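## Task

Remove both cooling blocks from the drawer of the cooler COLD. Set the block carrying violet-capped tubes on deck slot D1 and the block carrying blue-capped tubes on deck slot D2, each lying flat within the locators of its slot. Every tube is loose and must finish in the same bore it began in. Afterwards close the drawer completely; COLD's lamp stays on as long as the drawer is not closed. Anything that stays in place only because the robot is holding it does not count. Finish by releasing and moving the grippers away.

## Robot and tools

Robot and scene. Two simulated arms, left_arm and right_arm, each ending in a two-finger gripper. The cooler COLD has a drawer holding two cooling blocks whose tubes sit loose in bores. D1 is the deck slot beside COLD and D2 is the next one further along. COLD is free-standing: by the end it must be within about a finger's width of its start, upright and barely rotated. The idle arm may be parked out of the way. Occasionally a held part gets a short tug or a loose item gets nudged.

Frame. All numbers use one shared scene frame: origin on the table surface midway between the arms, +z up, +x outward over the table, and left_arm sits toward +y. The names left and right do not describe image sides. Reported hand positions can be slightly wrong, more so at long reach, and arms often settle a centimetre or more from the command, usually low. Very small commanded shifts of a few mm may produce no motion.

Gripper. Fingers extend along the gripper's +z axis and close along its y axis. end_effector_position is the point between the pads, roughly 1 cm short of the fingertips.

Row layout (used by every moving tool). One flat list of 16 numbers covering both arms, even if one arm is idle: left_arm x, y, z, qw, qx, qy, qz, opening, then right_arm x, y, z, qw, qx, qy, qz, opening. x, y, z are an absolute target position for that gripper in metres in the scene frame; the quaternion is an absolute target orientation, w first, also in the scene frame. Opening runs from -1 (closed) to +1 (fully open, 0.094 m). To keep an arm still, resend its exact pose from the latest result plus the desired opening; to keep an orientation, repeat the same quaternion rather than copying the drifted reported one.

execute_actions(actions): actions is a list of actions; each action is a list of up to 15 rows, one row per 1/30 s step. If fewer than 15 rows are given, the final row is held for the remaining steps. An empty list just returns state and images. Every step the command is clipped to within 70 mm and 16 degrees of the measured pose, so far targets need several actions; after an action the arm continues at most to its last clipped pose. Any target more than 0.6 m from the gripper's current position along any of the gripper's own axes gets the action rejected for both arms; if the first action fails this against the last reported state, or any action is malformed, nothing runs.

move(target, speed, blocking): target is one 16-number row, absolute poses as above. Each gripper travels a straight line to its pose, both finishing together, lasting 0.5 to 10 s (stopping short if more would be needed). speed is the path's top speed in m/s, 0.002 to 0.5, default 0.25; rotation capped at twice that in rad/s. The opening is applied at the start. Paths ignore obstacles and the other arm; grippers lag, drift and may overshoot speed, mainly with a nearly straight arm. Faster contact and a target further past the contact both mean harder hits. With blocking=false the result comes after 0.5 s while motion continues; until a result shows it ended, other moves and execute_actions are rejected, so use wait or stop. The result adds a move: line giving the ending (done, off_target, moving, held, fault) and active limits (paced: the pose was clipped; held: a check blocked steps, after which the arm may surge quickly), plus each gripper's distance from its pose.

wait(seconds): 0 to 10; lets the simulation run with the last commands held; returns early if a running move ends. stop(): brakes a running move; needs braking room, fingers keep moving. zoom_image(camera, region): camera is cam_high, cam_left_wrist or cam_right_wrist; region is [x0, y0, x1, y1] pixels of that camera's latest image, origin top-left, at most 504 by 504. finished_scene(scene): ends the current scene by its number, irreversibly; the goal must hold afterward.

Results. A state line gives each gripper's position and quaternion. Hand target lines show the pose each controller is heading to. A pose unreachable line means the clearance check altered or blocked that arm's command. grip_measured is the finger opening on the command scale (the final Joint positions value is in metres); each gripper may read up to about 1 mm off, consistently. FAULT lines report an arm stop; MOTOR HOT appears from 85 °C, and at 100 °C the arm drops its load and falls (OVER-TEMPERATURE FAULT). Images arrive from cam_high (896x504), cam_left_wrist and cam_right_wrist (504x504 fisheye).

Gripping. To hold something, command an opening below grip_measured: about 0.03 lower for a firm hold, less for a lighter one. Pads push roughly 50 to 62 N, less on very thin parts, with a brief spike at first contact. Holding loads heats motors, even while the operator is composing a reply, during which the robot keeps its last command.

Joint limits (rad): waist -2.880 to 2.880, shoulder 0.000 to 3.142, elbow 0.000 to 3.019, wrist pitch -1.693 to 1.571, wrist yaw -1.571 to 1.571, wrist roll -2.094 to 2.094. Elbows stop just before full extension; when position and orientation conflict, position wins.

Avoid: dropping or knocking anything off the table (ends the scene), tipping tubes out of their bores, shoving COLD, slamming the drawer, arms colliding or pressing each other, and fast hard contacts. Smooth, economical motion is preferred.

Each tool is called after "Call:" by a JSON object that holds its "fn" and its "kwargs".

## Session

Call:
{"fn": "execute_actions", "kwargs": {"actions": []}}

Scene clock: 0.00 s.
left_arm: end_effector_position=(+0.5297, +0.4055, +0.4948) grip_measured=+1.000 end_effector_quat_wxyz=(+0.709, -0.069, +0.699, +0.068) | right_arm: end_effector_position=(+0.2250, +0.2221, +0.4029) grip_measured=+1.000 end_effector_quat_wxyz=(+0.676, -0.565, +0.307, +0.359)
Joint positions: left_arm=[-0.002  1.043  1.042  0.016 -0.002 -0.002  0.094] | right_arm=[ 1.204  1.407  0.985  0.621 -0.505 -0.488  0.094]
Joint velocities: left_arm=[-0.015 -0.015 -0.002 -0.007  0.037  0.066  0.   ] | right_arm=[-0.024 -0.005  0.007  0.007 -0.037 -0.007  0.   ]
Motor temperatures (°C, as the motors report them): left_arm=[26 28 39 26 27 24] | right_arm=[23 29 33 24 27 24]
Hand target (left_arm): +0.528, +0.405, +0.520; +0.724, -0.068, +0.683, +0.070
Hand target (right_arm): +0.226, +0.224, +0.420; +0.686, -0.559, +0.297, +0.359

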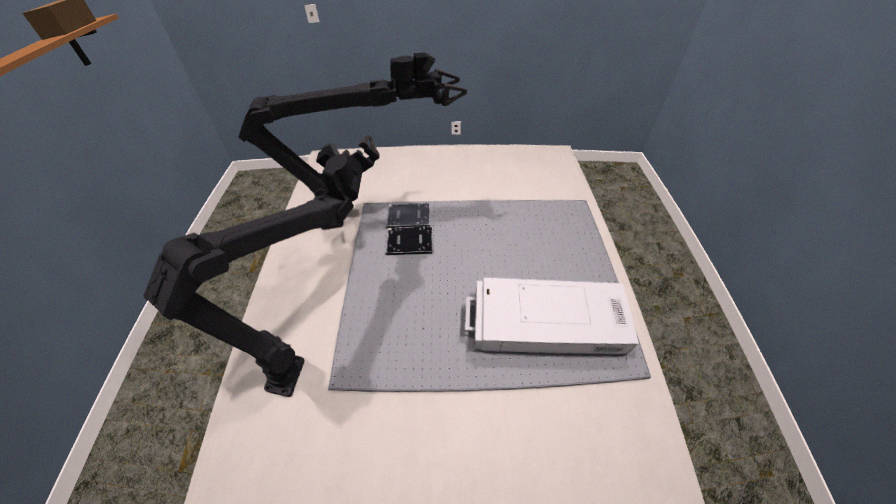

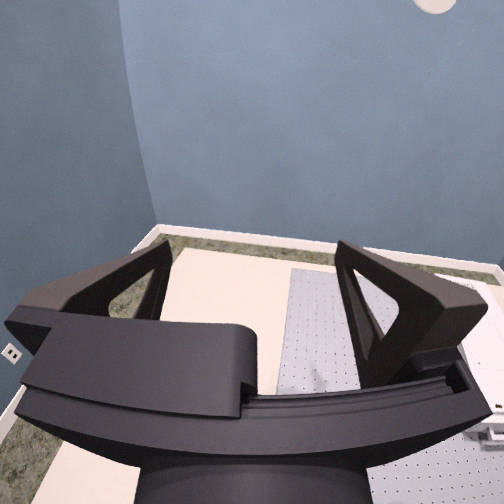

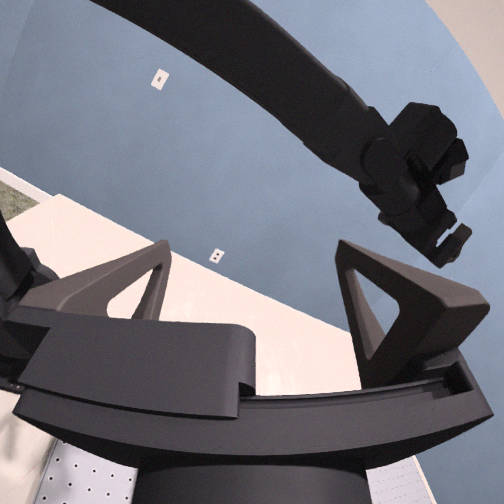

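Call:
{"fn": "move", "kwargs": {"target": [0.53,0.405,0.5,0.709,-0.069,0.699,0.068,1,0.35,-0.15,0.3,0.3,-0.64,0.64,0.3,-0.45], "speed": 0.35}}

Call:
{"fn": "move", "kwargs": {"target": [0.3,0.33,0.25,0.1,0,1,0,1,0.5,-0.2,0.13,0.123,-0.696,0.696,-0.123,-0.45], "speed": 0.35}}

Scene clock: 7.30 s.
left_arm: end_effector_position=(+0.5297, +0.4055, +0.4948) grip_measured=+1.000 end_effector_quat_wxyz=(+0.709, -0.069, +0.699, +0.068) | right_arm: end_effector_position=(+0.3356, -0.1514, +0.2785) grip_measured=-0.448 end_effector_quat_wxyz=(-0.290, +0.630, -0.654, -0.303)
Joint positions: left_arm=[-0.002  1.043  1.042  0.016 -0.002 -0.002  0.094] | right_arm=[ 0.313  1.201  1.082 -1.272 -0.851 -1.293  0.026]
Joint velocities: left_arm=[-0.005 -0.015 -0.017 -0.012  0.007  0.007  0.   ] | right_arm=[-0.015  0.005  0.002 -0.017 -0.007 -0.037 -0.   ]
Motor temperatures (°C, as the motors report them): left_arm=[26 28 42 26 27 24] | right_arm=[23 30 36 24 27 24]
Hand target (left_arm): +0.530, +0.405, +0.500; +0.709, -0.069, +0.699, +0.068
Hand target (right_arm): +0.345, -0.151, +0.298; -0.304, +0.637, -0.645, -0.292
Off the commanded pose (left_arm): 0.005 m, 0 deg.
Off the commanded pose (right_arm): 0.026 m, 2 deg.
move: off_target (right_arm)

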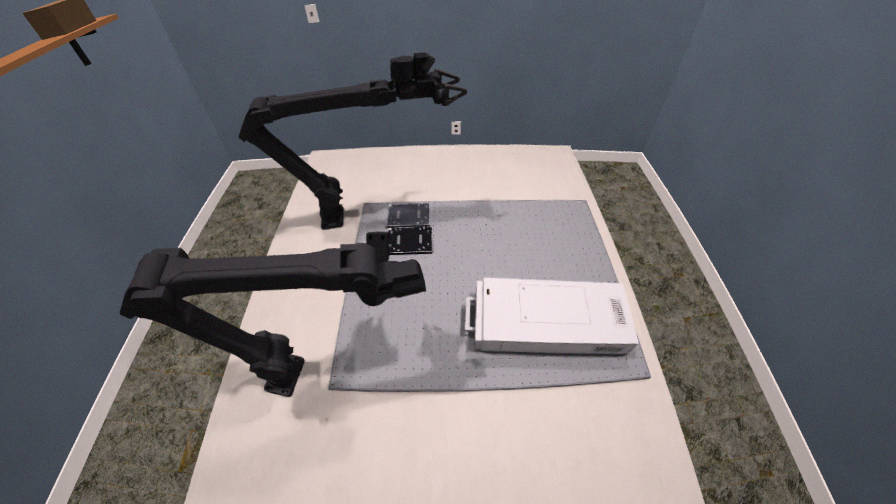

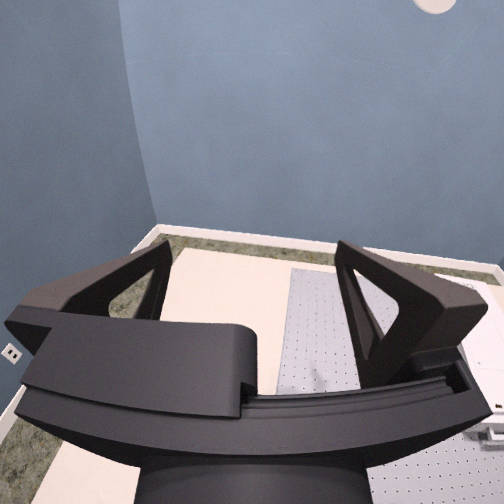

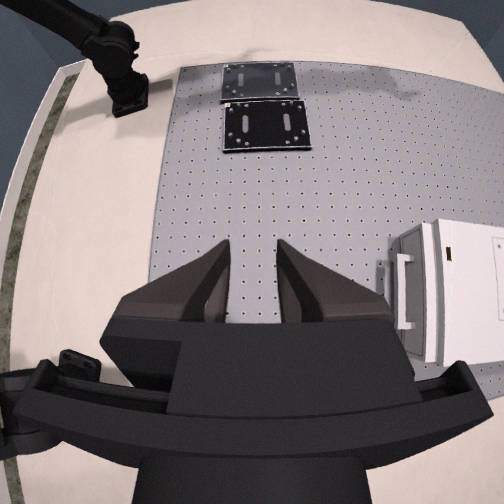

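Scene clock: 9.73 s.
left_arm: end_effector_position=(+0.3093, +0.3331, +0.2461) grip_measured=+1.000 end_effector_quat_wxyz=(+0.108, -0.009, +0.994, -0.000) | right_arm: end_effector_position=(+0.4806, -0.2136, +0.1134) grip_measured=-0.448 end_effector_quat_wxyz=(-0.104, +0.692, -0.706, +0.110)
Joint positions: left_arm=[-0.087  0.944  0.968 -1.379  0.022  0.088  0.094] | right_arm=[ 0.437  1.547  1.107 -0.842  0.095 -1.282  0.026]
Joint velocities: left_arm=[-0.005 -0.005  0.007  0.002 -0.081 -0.037  0.   ] | right_arm=[ 0.005 -0.005 -0.007  0.012  0.007 -0.007  0.   ]
Motor temperatures (°C, as the motors report them): left_arm=[26 28 43 26 27 24] | right_arm=[23 30 37 24 27 24]
Hand target (left_arm): +0.306, +0.331, +0.245; +0.100, -0.000, +0.995, +0.001
Hand target (right_arm): +0.501, -0.201, +0.132; -0.130, +0.694, -0.698, +0.125
Off the commanded pose (left_arm): 0.011 m, 1 deg.
Off the commanded pose (right_arm): 0.029 m, 3 deg.
move: off_target (left_arm, right_arm)

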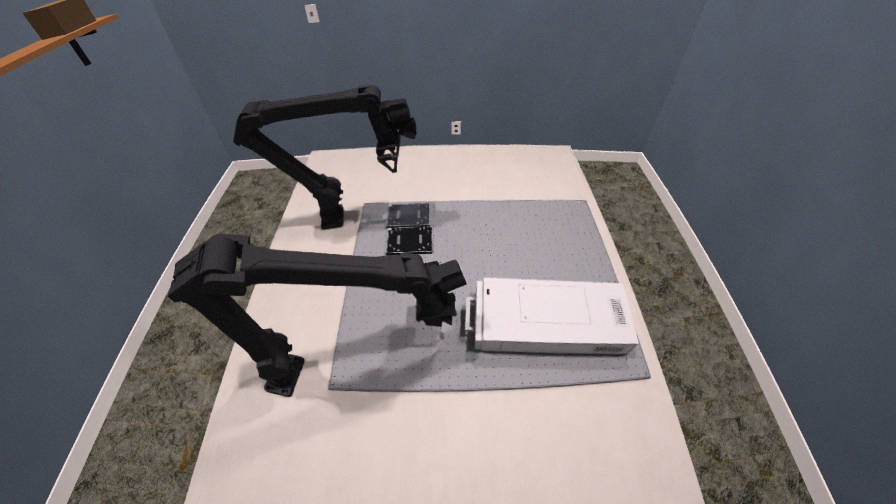

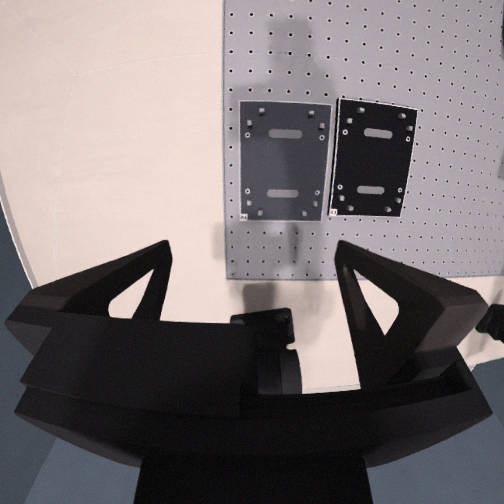

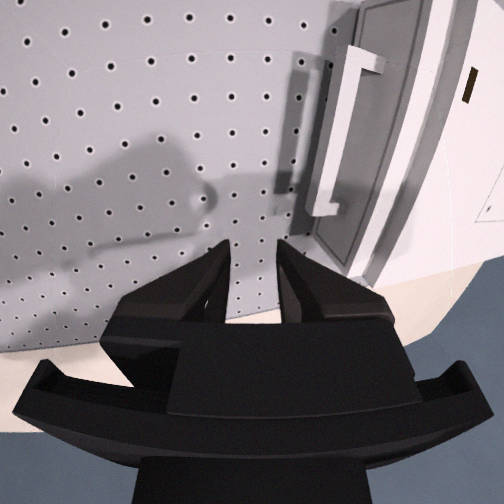

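Call:
{"fn": "move", "kwargs": {"target": [0.309,0.333,0.246,0.1,0,1,0,1,0.55,-0.14,0.11,0.123,-0.696,0.696,-0.123,-0.45]}}

Scene clock: 12.90 s.
left_arm: end_effector_position=(+0.3094, +0.3331, +0.2458) grip_measured=+1.000 end_effector_quat_wxyz=(+0.108, -0.006, +0.994, -0.000) | right_arm: end_effector_position=(+0.5339, -0.1484, +0.0964) grip_measured=-0.448 end_effector_quat_wxyz=(-0.106, +0.703, -0.694, +0.114)
Joint positions: left_arm=[-0.087  0.945  0.968 -1.379  0.022  0.092  0.094] | right_arm=[ 0.529  1.734  1.295 -0.842  0.122 -1.226  0.026]
Joint velocities: left_arm=[-0.024 -0.005  0.007 -0.012 -0.022  0.051  0.   ] | right_arm=[ 0.005 -0.005 -0.007  0.022 -0.007 -0.007  0.001]
Motor temperatures (°C, as the motors report them): left_arm=[26 28 43 26 27 24] | right_arm=[23 30 38 24 27 24]
Hand target (left_arm): +0.309, +0.333, +0.246; +0.100, +0.000, +0.995, +0.000
Hand target (right_arm): +0.550, -0.141, +0.111; -0.124, +0.697, -0.696, +0.122
Off the commanded pose (left_arm): 0.000 m, 1 deg.
Off the commanded pose (right_arm): 0.023 m, 2 deg.
move: off_target (right_arm)

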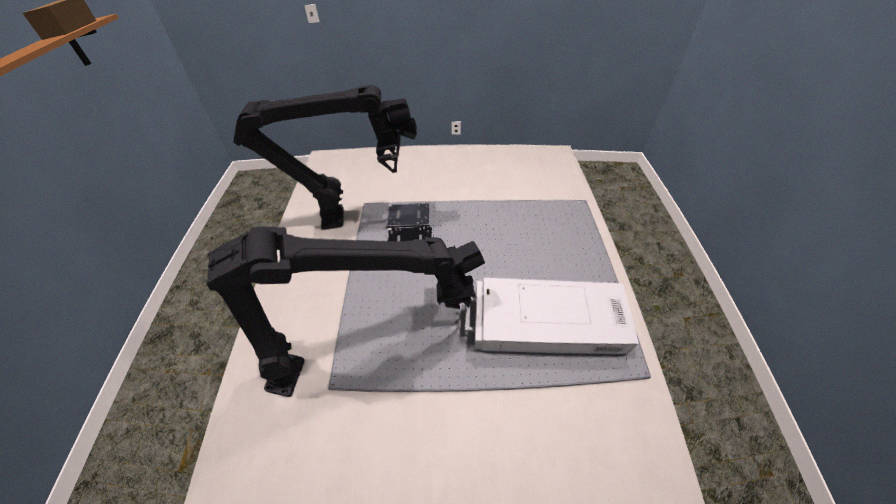

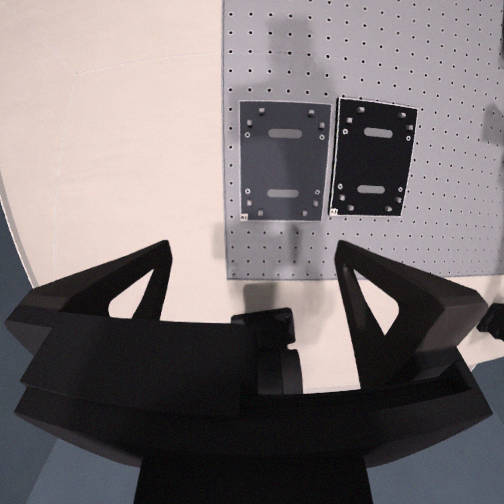

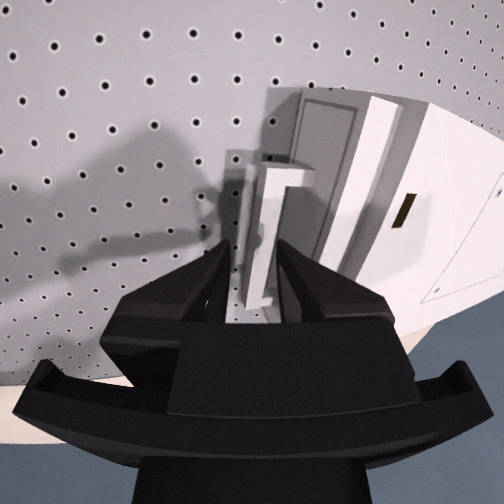

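Call:
{"fn": "move", "kwargs": {"target": [0.309,0.333,0.246,0.1,0,1,0,1,0.558,-0.15,0.062,0.123,-0.696,0.696,-0.123,-0.45], "speed": 0.08}}

Scene clock: 18.33 s.
left_arm: end_effector_position=(+0.3094, +0.3331, +0.2458) grip_measured=+1.000 end_effector_quat_wxyz=(+0.108, -0.006, +0.994, -0.000) | right_arm: end_effector_position=(+0.5534, -0.1441, +0.0673) grip_measured=-0.448 end_effector_quat_wxyz=(-0.121, +0.698, -0.695, +0.121)
Joint positions: left_arm=[-0.087  0.945  0.968 -1.379  0.022  0.093  0.094] | right_arm=[ 0.524  1.799  1.295 -0.743  0.122 -1.226  0.026]
Joint velocities: left_arm=[ 0.005 -0.005 -0.017 -0.002 -0.007 -0.007  0.   ] | right_arm=[ 0.005  0.005 -0.022 -0.007  0.022 -0.022  0.001]
Motor temperatures (°C, as the motors report them): left_arm=[26 28 43 26 27 24] | right_arm=[23 31 39 24 27 24]
Hand target (left_arm): +0.309, +0.333, +0.246; +0.100, -0.000, +0.995, +0.000
Hand target (right_arm): +0.559, -0.150, +0.062; -0.123, +0.696, -0.696, +0.123
Off the commanded pose (left_arm): 0.000 m, 1 deg.
Off the commanded pose (right_arm): 0.009 m, 0 deg.
move: done

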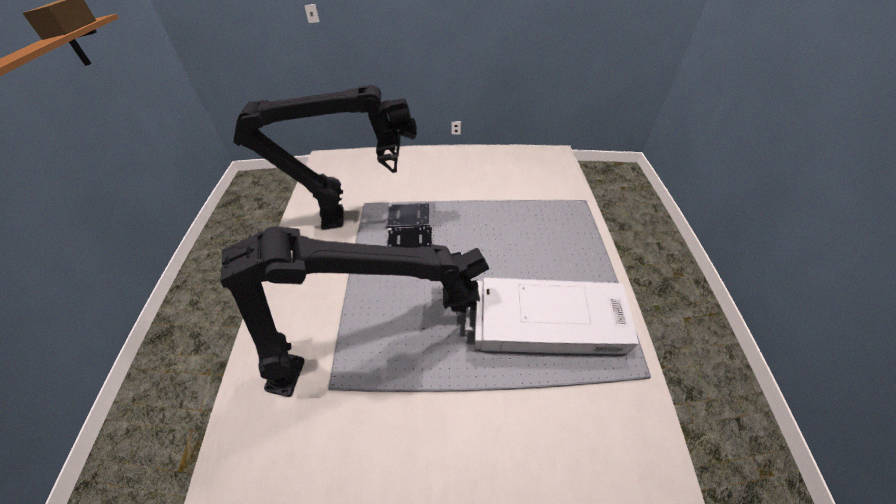

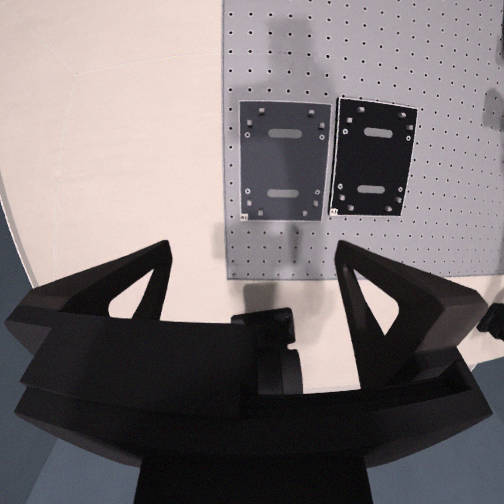

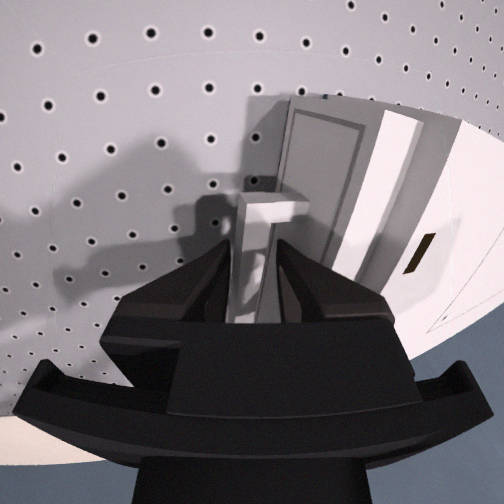

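Call:
{"fn": "move", "kwargs": {"target": [0.309,0.333,0.246,0.1,0,1,0,1,0.557,-0.165,0.037,0.123,-0.696,0.696,-0.123,-0.45], "speed": 0.04}}

Call:
{"fn": "move", "kwargs": {"target": [0.309,0.333,0.246,0.1,0,1,0,1,0.5,-0.163,0.037,0.123,-0.696,0.696,-0.123,-0.45], "speed": 0.04}}

Scene clock: 23.90 s.
left_arm: end_effector_position=(+0.3094, +0.3331, +0.2458) grip_measured=+1.000 end_effector_quat_wxyz=(+0.108, -0.006, +0.994, -0.000) | right_arm: end_effector_position=(+0.5533, -0.1589, +0.0458) grip_measured=-0.448 end_effector_quat_wxyz=(-0.124, +0.697, -0.696, +0.123)
Joint positions: left_arm=[-0.087  0.945  0.968 -1.379  0.022  0.093  0.094] | right_arm=[ 0.498  1.813  1.248 -0.672  0.114 -1.249  0.026]
Joint velocities: left_arm=[-0.005  0.005 -0.007  0.002  0.007 -0.022  0.   ] | right_arm=[-0.015 -0.015 -0.002  0.002  0.022 -0.007 -0.   ]
Motor temperatures (°C, as the motors report them): left_arm=[26 28 44 26 27 24] | right_arm=[23 31 38 24 27 24]
Hand target (left_arm): +0.309, +0.333, +0.246; +0.100, -0.000, +0.995, -0.000
Hand target (right_arm): +0.557, -0.165, +0.037; -0.123, +0.696, -0.696, +0.123
Off the commanded pose (left_arm): 0.000 m, 1 deg.
Off the commanded pose (right_arm): 0.011 m, 0 deg.
move: off_target (right_arm)

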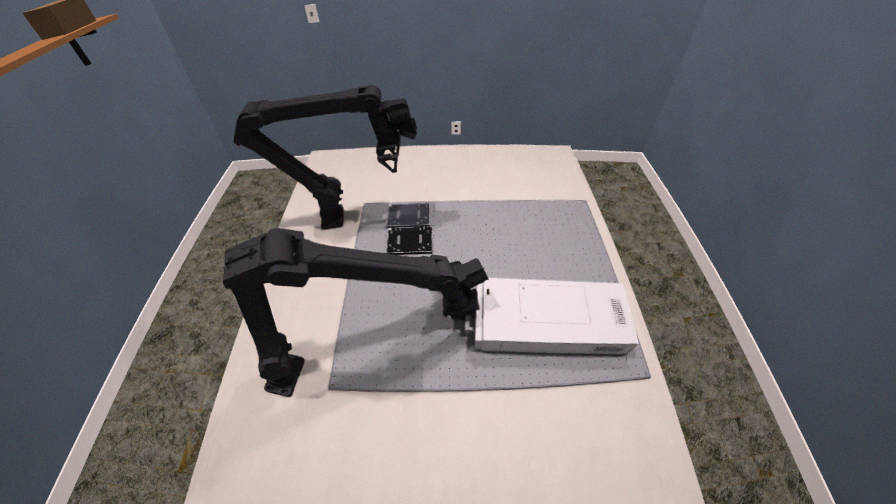

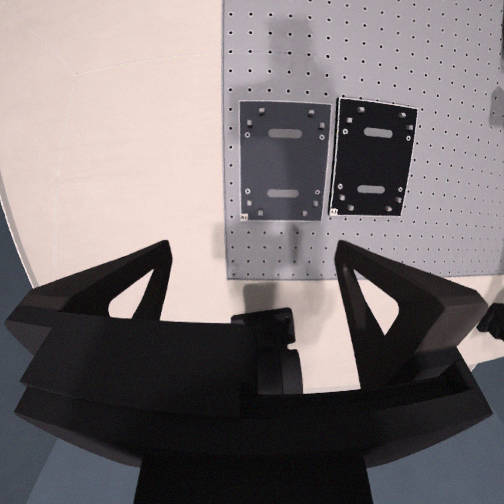

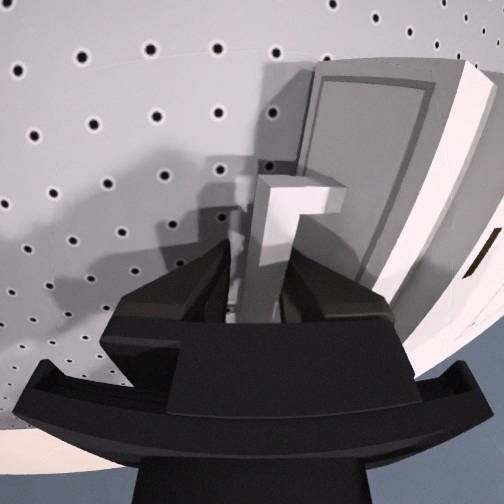

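Scene clock: 25.60 s.
left_arm: end_effector_position=(+0.3094, +0.3331, +0.2458) grip_measured=+1.000 end_effector_quat_wxyz=(+0.108, -0.006, +0.994, -0.000) | right_arm: end_effector_position=(+0.5088, -0.1668, +0.0415) grip_measured=-0.449 end_effector_quat_wxyz=(-0.127, +0.694, -0.698, +0.126)
Joint positions: left_arm=[-0.087  0.945  0.968 -1.379  0.022  0.093  0.094] | right_arm=[ 0.515  1.719  1.096 -0.61   0.124 -1.226  0.026]
Joint velocities: left_arm=[-0.015  0.005 -0.002  0.002 -0.022 -0.051  0.   ] | right_arm=[ 0.005 -0.024 -0.012  0.002 -0.007  0.007 -0.   ]
Motor temperatures (°C, as the motors report them): left_arm=[26 28 44 26 27 24] | right_arm=[23 31 38 24 27 24]
Hand target (left_arm): +0.309, +0.333, +0.246; +0.100, -0.000, +0.995, -0.000
Hand target (right_arm): +0.500, -0.162, +0.036; -0.123, +0.697, -0.696, +0.123
Off the commanded pose (left_arm): 0.000 m, 1 deg.
Off the commanded pose (right_arm): 0.011 m, 1 deg.
move: off_target (right_arm)

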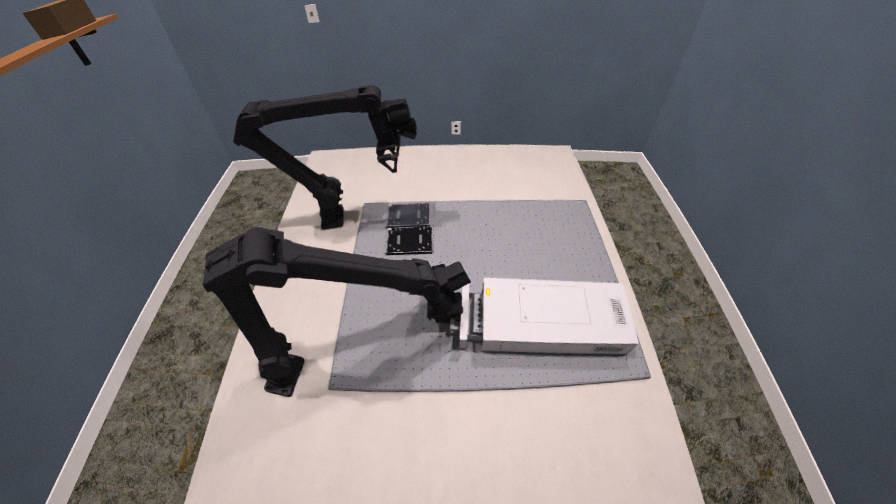

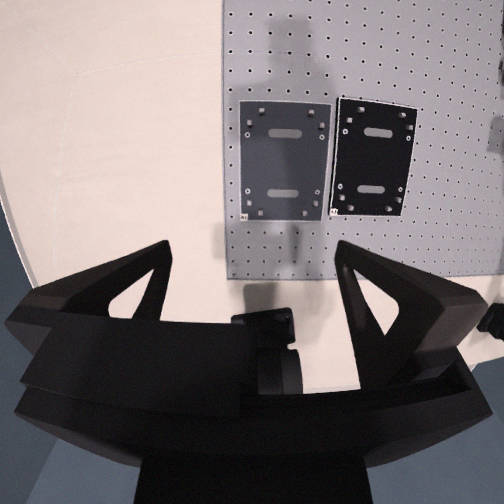

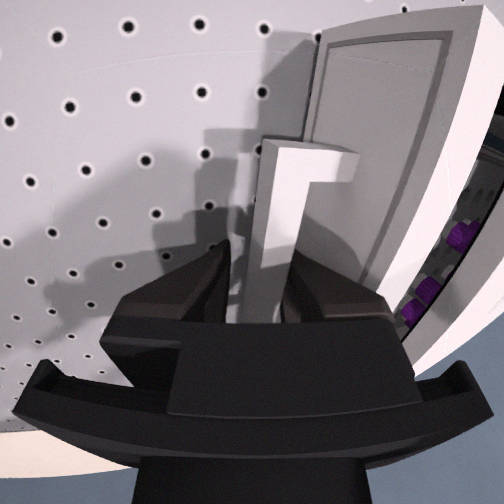

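Call:
{"fn": "move", "kwargs": {"target": [0.309,0.333,0.246,0.1,0,1,0,1,0.285,-0.155,0.037,0.123,-0.696,0.696,-0.123,-0.45], "speed": 0.05}}

Call:
{"fn": "move", "kwargs": {"target": [0.309,0.333,0.246,0.1,0,1,0,1,0.28,-0.15,0.15,0.123,-0.696,0.696,-0.123,-0.45], "speed": 0.1}}

Call:
{"fn": "move", "kwargs": {"target": [0.309,0.333,0.246,0.1,0,1,0,1,0.41,-0.16,0.17,0.02,-0.707,0.707,0,1]}}

Scene clock: 36.07 s.
left_arm: end_effector_position=(+0.3094, +0.3331, +0.2458) grip_measured=+1.000 end_effector_quat_wxyz=(+0.108, -0.006, +0.994, -0.000) | right_arm: end_effector_position=(+0.3207, -0.1563, +0.0528) grip_measured=-0.449 end_effector_quat_wxyz=(-0.151, +0.667, -0.715, +0.142)
Joint positions: left_arm=[-0.087  0.945  0.968 -1.379  0.022  0.093  0.094] | right_arm=[ 0.776  1.289  0.63  -0.566  0.239 -0.923  0.026]
Joint velocities: left_arm=[-0.015  0.005 -0.027 -0.007 -0.007 -0.095  0.   ] | right_arm=[-0.005 -0.005 -0.017 -0.007 -0.066 -0.066 -0.001]
Motor temperatures (°C, as the motors report them): left_arm=[26 27 44 26 27 24] | right_arm=[23 31 37 24 27 24]
Hand target (left_arm): +0.309, +0.333, +0.246; +0.100, -0.000, +0.995, -0.000
Hand target (right_arm): +0.286, -0.153, +0.034; -0.122, +0.696, -0.697, +0.121
Off the commanded pose (left_arm): 0.000 m, 1 deg.
Off the commanded pose (right_arm): 0.039 m, 6 deg.
move: off_target (right_arm)

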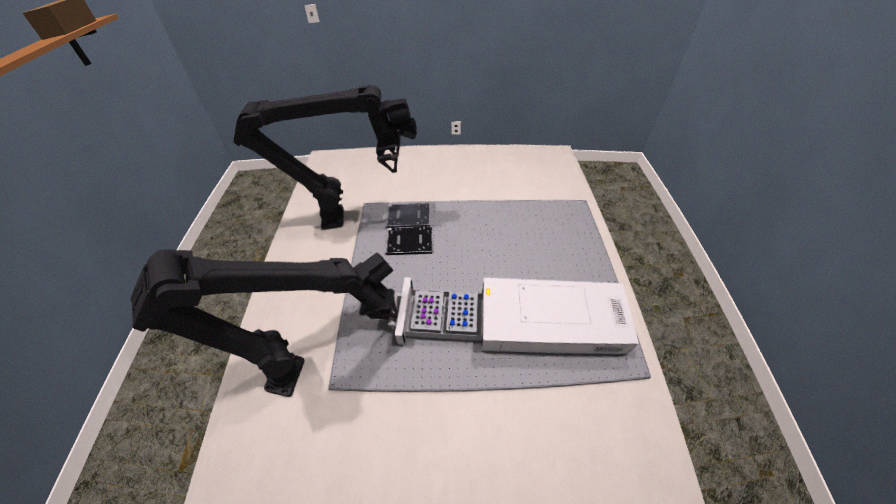

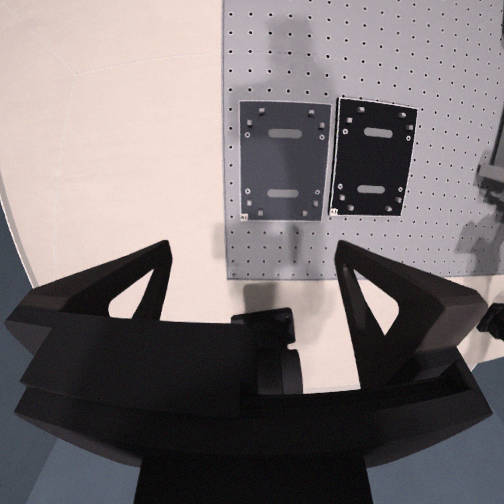

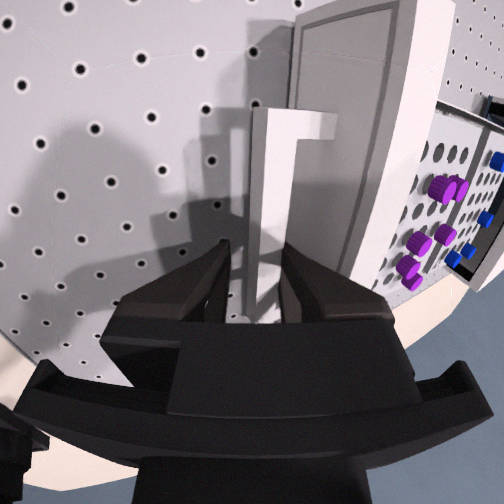

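Scene clock: 37.47 s.
left_arm: end_effector_position=(+0.3094, +0.3331, +0.2458) grip_measured=+1.000 end_effector_quat_wxyz=(+0.108, -0.006, +0.994, -0.000) | right_arm: end_effector_position=(+0.2698, -0.1638, +0.1295) grip_measured=-0.449 end_effector_quat_wxyz=(-0.102, +0.698, -0.698, +0.123)
Joint positions: left_arm=[-0.087  0.945  0.968 -1.379  0.022  0.093  0.094] | right_arm=[ 0.842  1.083  0.729 -0.986  0.224 -0.912  0.026]
Joint velocities: left_arm=[-0.005 -0.005 -0.007  0.007  0.022 -0.007  0.   ] | right_arm=[ 0.005 -0.005 -0.012 -0.017  0.022  0.037  0.   ]
Motor temperatures (°C, as the motors report them): left_arm=[26 27 44 26 27 24] | right_arm=[23 31 37 24 27 24]
Hand target (left_arm): +0.309, +0.333, +0.246; +0.100, -0.000, +0.995, -0.000
Hand target (right_arm): +0.277, -0.152, +0.150; -0.123, +0.696, -0.696, +0.123
Off the commanded pose (left_arm): 0.000 m, 1 deg.
Off the commanded pose (right_arm): 0.027 m, 2 deg.
move: off_target (right_arm)

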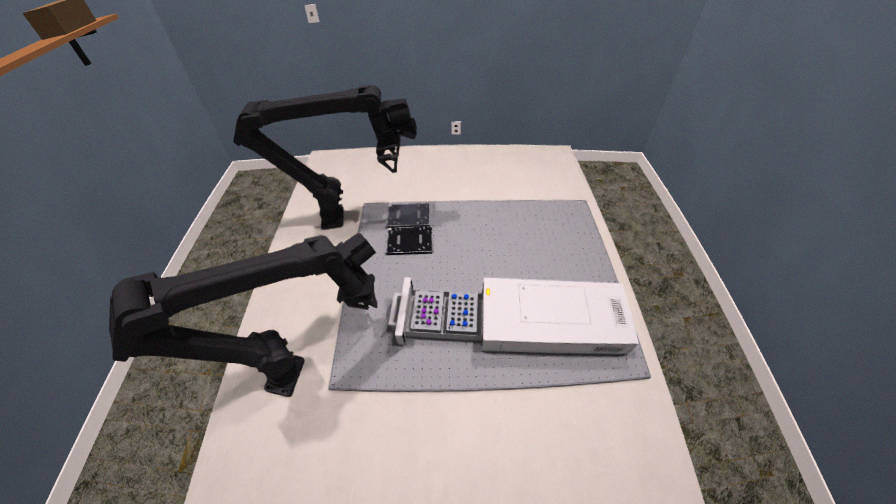

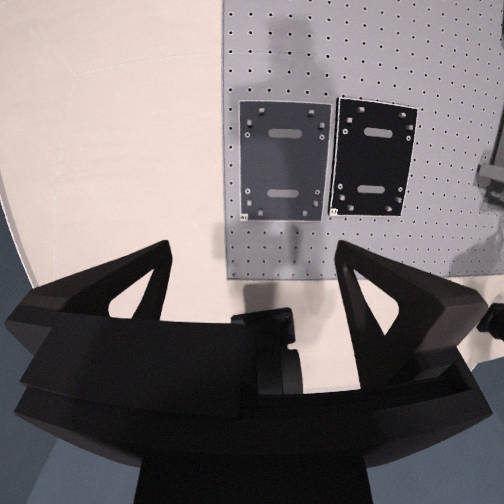

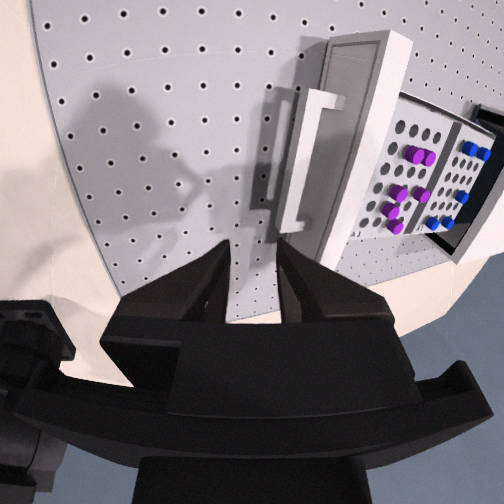

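Scene clock: 38.60 s.
left_arm: end_effector_position=(+0.3094, +0.3331, +0.2458) grip_measured=+1.000 end_effector_quat_wxyz=(+0.108, -0.006, +0.994, -0.000) | right_arm: end_effector_position=(+0.3989, -0.1656, +0.1587) grip_measured=+1.000 end_effector_quat_wxyz=(-0.008, +0.704, -0.710, +0.001)
Joint positions: left_arm=[-0.087  0.945  0.968 -1.379  0.022  0.093  0.094] | right_arm=[ 0.557  1.503  1.216 -1.267 -0.004 -1.16   0.094]
Joint velocities: left_arm=[-0.015 -0.015 -0.012  0.002  0.007  0.007  0.   ] | right_arm=[ 0.015 -0.015 -0.012  0.007  0.051 -0.081  0.   ]
Motor temperatures (°C, as the motors report them): left_arm=[26 27 44 26 27 24] | right_arm=[23 31 37 24 27 24]
Hand target (left_arm): +0.309, +0.333, +0.246; +0.100, -0.000, +0.995, -0.000
Hand target (right_arm): +0.409, -0.163, +0.172; -0.018, +0.706, -0.708, +0.004
Off the commanded pose (left_arm): 0.000 m, 1 deg.
Off the commanded pose (right_arm): 0.017 m, 1 deg.
move: off_target (right_arm)

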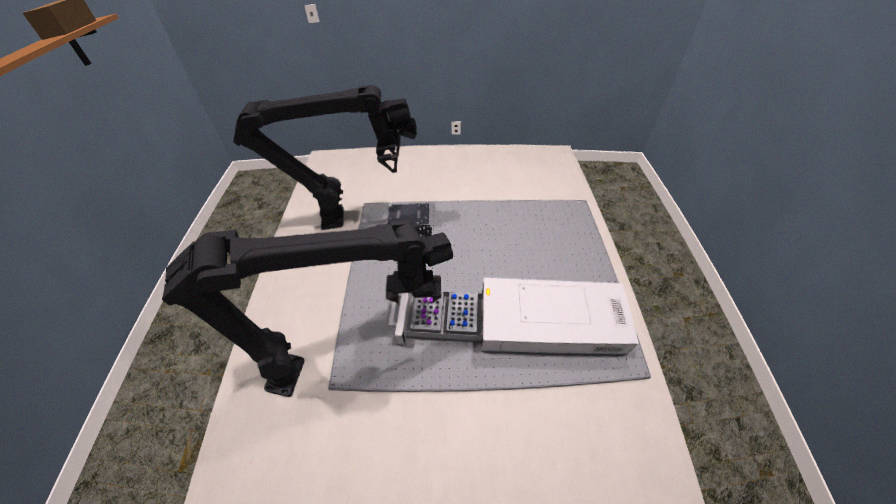

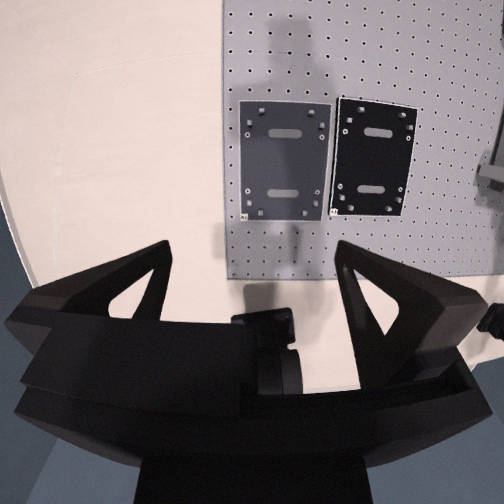

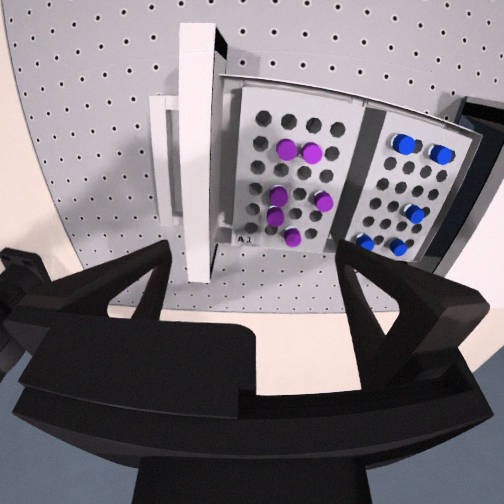

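Call:
{"fn": "move", "kwargs": {"target": [0.309,0.333,0.246,0.1,0,1,0,1,0.535,-0.15,0.125,0.02,-0.69,0.724,0,1]}}

Call:
{"fn": "move", "kwargs": {"target": [0.309,0.333,0.246,0.1,0,1,0,1,0.533,-0.155,0.09,0.0,-0.69,0.724,0,1], "speed": 0.1}}

Scene clock: 48.03 s.
left_arm: end_effector_position=(+0.3094, +0.3331, +0.2458) grip_measured=+1.000 end_effector_quat_wxyz=(+0.108, -0.006, +0.994, -0.000) | right_arm: end_effector_position=(+0.5178, -0.1534, +0.1123) grip_measured=+1.000 end_effector_quat_wxyz=(-0.001, +0.689, -0.725, -0.007)
Joint positions: left_arm=[-0.087  0.945  0.968 -1.379  0.022  0.093  0.094] | right_arm=[ 0.49   1.839  1.522 -1.257 -0.013 -1.186  0.094]
Joint velocities: left_arm=[ 0.005 -0.005  0.007  0.002 -0.051 -0.051  0.   ] | right_arm=[ 0.005  0.005  0.002  0.012 -0.037  0.007  0.   ]
Motor temperatures (°C, as the motors report them): left_arm=[26 27 45 26 27 24] | right_arm=[23 31 39 24 27 24]
Hand target (left_arm): +0.309, +0.333, +0.246; +0.100, -0.000, +0.995, -0.000
Hand target (right_arm): +0.535, -0.152, +0.127; -0.020, +0.690, -0.724, +0.001
Off the commanded pose (left_arm): 0.000 m, 1 deg.
Off the commanded pose (right_arm): 0.022 m, 2 deg.
move: off_target (right_arm)

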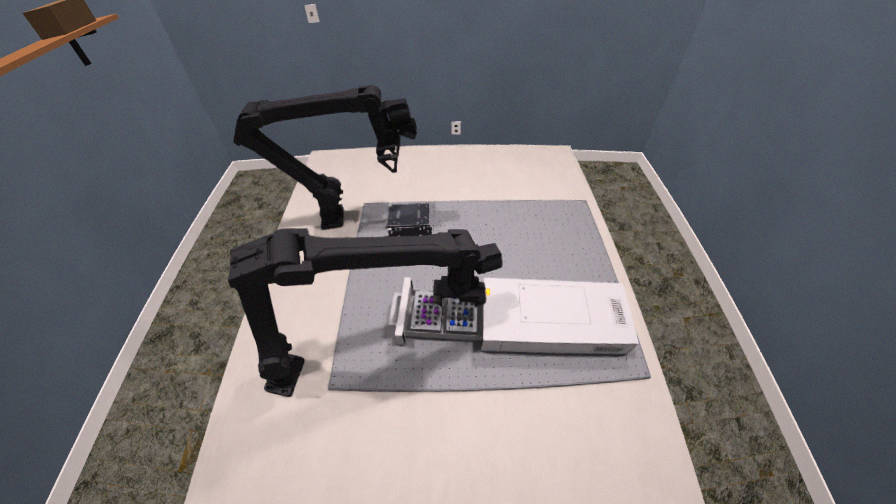

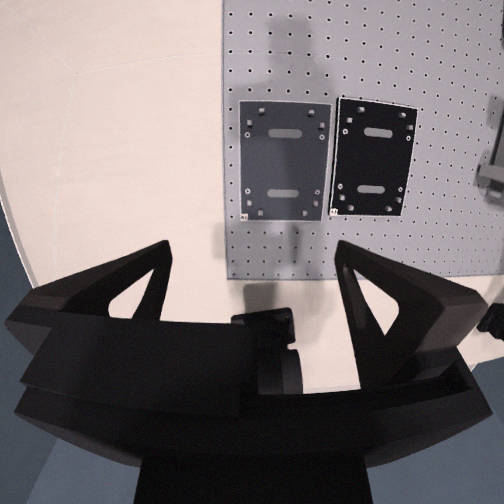

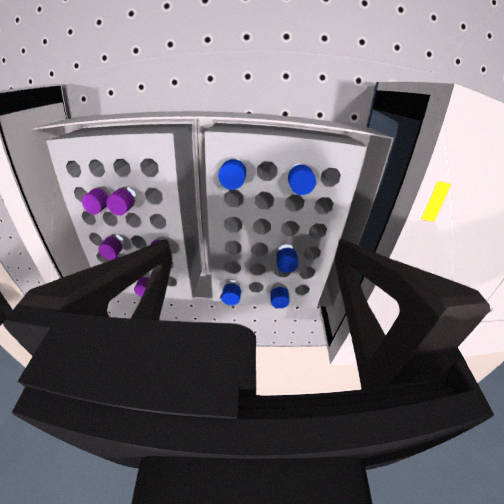

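Scene clock: 48.90 s.
left_arm: end_effector_position=(+0.3094, +0.3331, +0.2458) grip_measured=+1.000 end_effector_quat_wxyz=(+0.108, -0.006, +0.994, -0.000) | right_arm: end_effector_position=(+0.5237, -0.1533, +0.0924) grip_measured=+1.000 end_effector_quat_wxyz=(+0.006, +0.689, -0.724, -0.004)
Joint positions: left_arm=[-0.087  0.945  0.968 -1.379  0.022  0.093  0.094] | right_arm=[ 0.49   1.877  1.522 -1.23  -0.002 -1.187  0.094]
Joint velocities: left_arm=[-0.005 -0.005 -0.012  0.002  0.066 -0.022  0.   ] | right_arm=[-0.005 -0.015 -0.017  0.007 -0.007 -0.081  0.   ]
Motor temperatures (°C, as the motors report them): left_arm=[26 27 45 26 27 24] | right_arm=[23 31 39 24 27 24]
Hand target (left_arm): +0.309, +0.333, +0.246; +0.100, -0.000, +0.995, -0.000
Hand target (right_arm): +0.533, -0.155, +0.090; -0.000, +0.690, -0.724, +0.000
Off the commanded pose (left_arm): 0.000 m, 1 deg.
Off the commanded pose (right_arm): 0.010 m, 1 deg.
move: done

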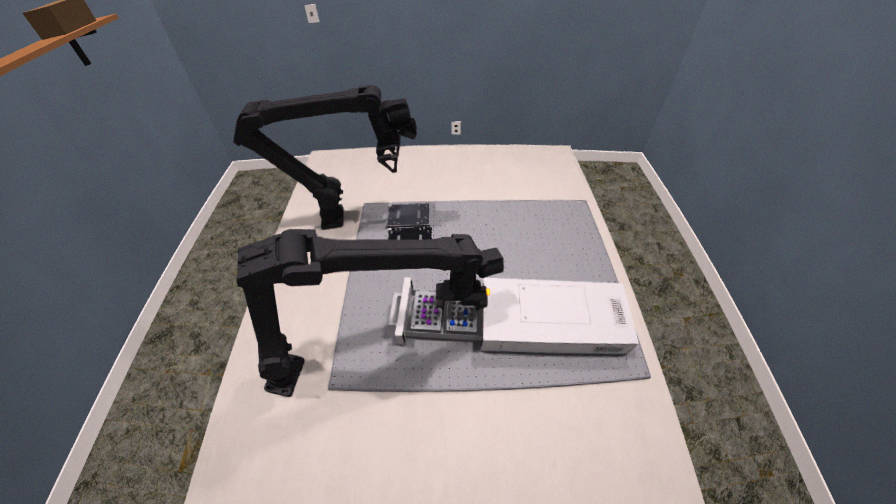

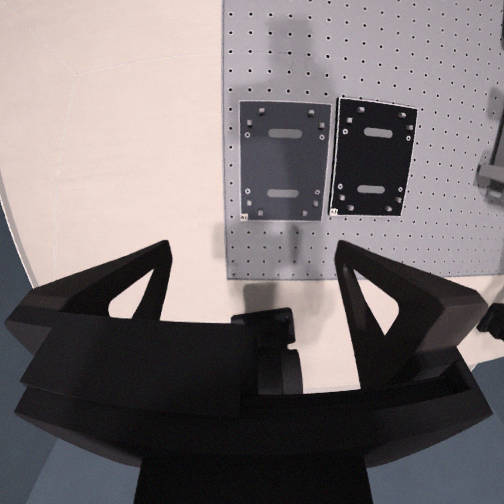

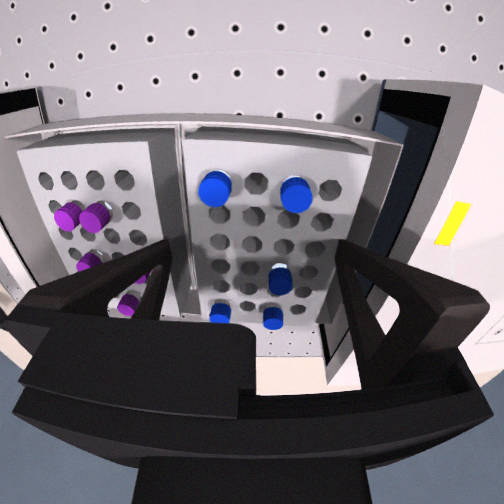

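Call:
{"fn": "execute_actions", "kwargs": {"actions": [[[0.309,0.333,0.246,0.1,0,1,0,1,0.547,-0.152,0.092,0.012,-0.685,0.728,-0.008,1]],[[0.309,0.333,0.246,0.1,0,1,0,1,0.545,-0.155,0.075,0.012,-0.685,0.728,-0.008,1]]]}}

Scene clock: 57.90 s.
left_arm: end_effector_position=(+0.3094, +0.3331, +0.2458) grip_measured=+1.000 end_effector_quat_wxyz=(+0.108, -0.006, +0.994, -0.000) | right_arm: end_effector_position=(+0.5330, -0.1507, +0.0900) grip_measured=+1.000 end_effector_quat_wxyz=(-0.009, +0.689, -0.725, +0.005)
Joint positions: left_arm=[-0.087  0.945  0.968 -1.379  0.022  0.093  0.094] | right_arm=[ 0.49   1.881  1.522 -1.191  0.002 -1.185  0.094]
Joint velocities: left_arm=[ 0.005 -0.015 -0.007 -0.007  0.022 -0.022  0.   ] | right_arm=[ 0.005 -0.024 -0.017  0.017 -0.022 -0.066  0.   ]
Motor temperatures (°C, as the motors report them): left_arm=[26 27 45 26 27 24] | right_arm=[23 32 39 24 27 24]
Hand target (left_arm): +0.309, +0.333, +0.246; +0.100, -0.000, +0.995, -0.000
Hand target (right_arm): +0.545, -0.155, +0.075; -0.012, +0.685, -0.728, +0.008
Off the commanded pose (left_arm): 0.000 m, 1 deg.
Off the commanded pose (right_arm): 0.020 m, 1 deg.

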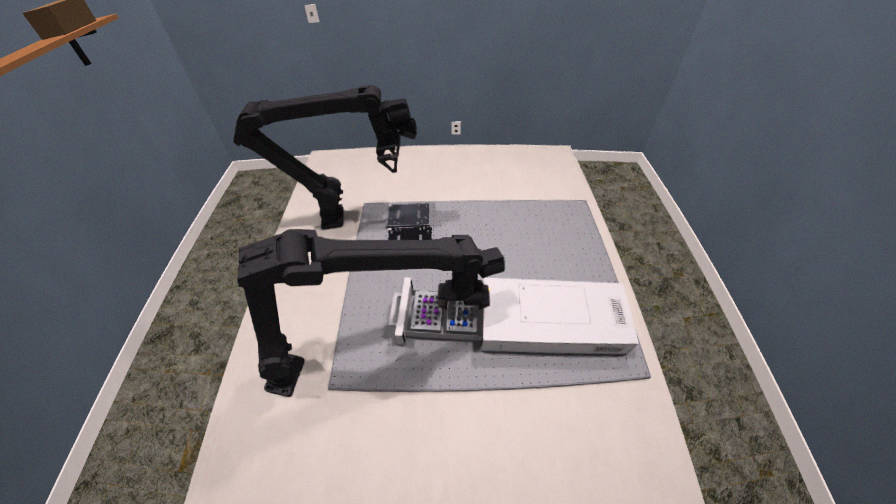

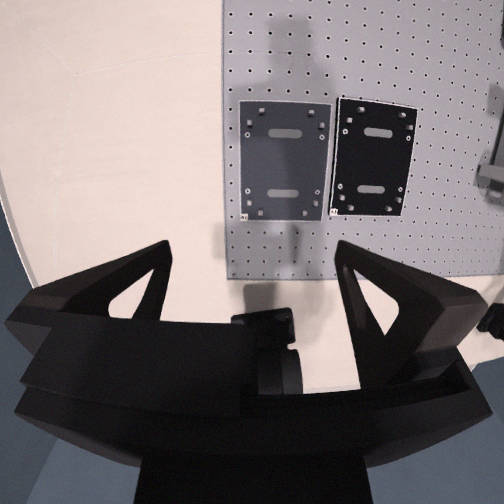

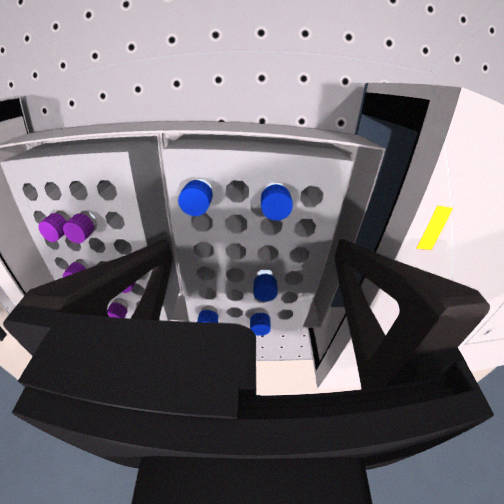

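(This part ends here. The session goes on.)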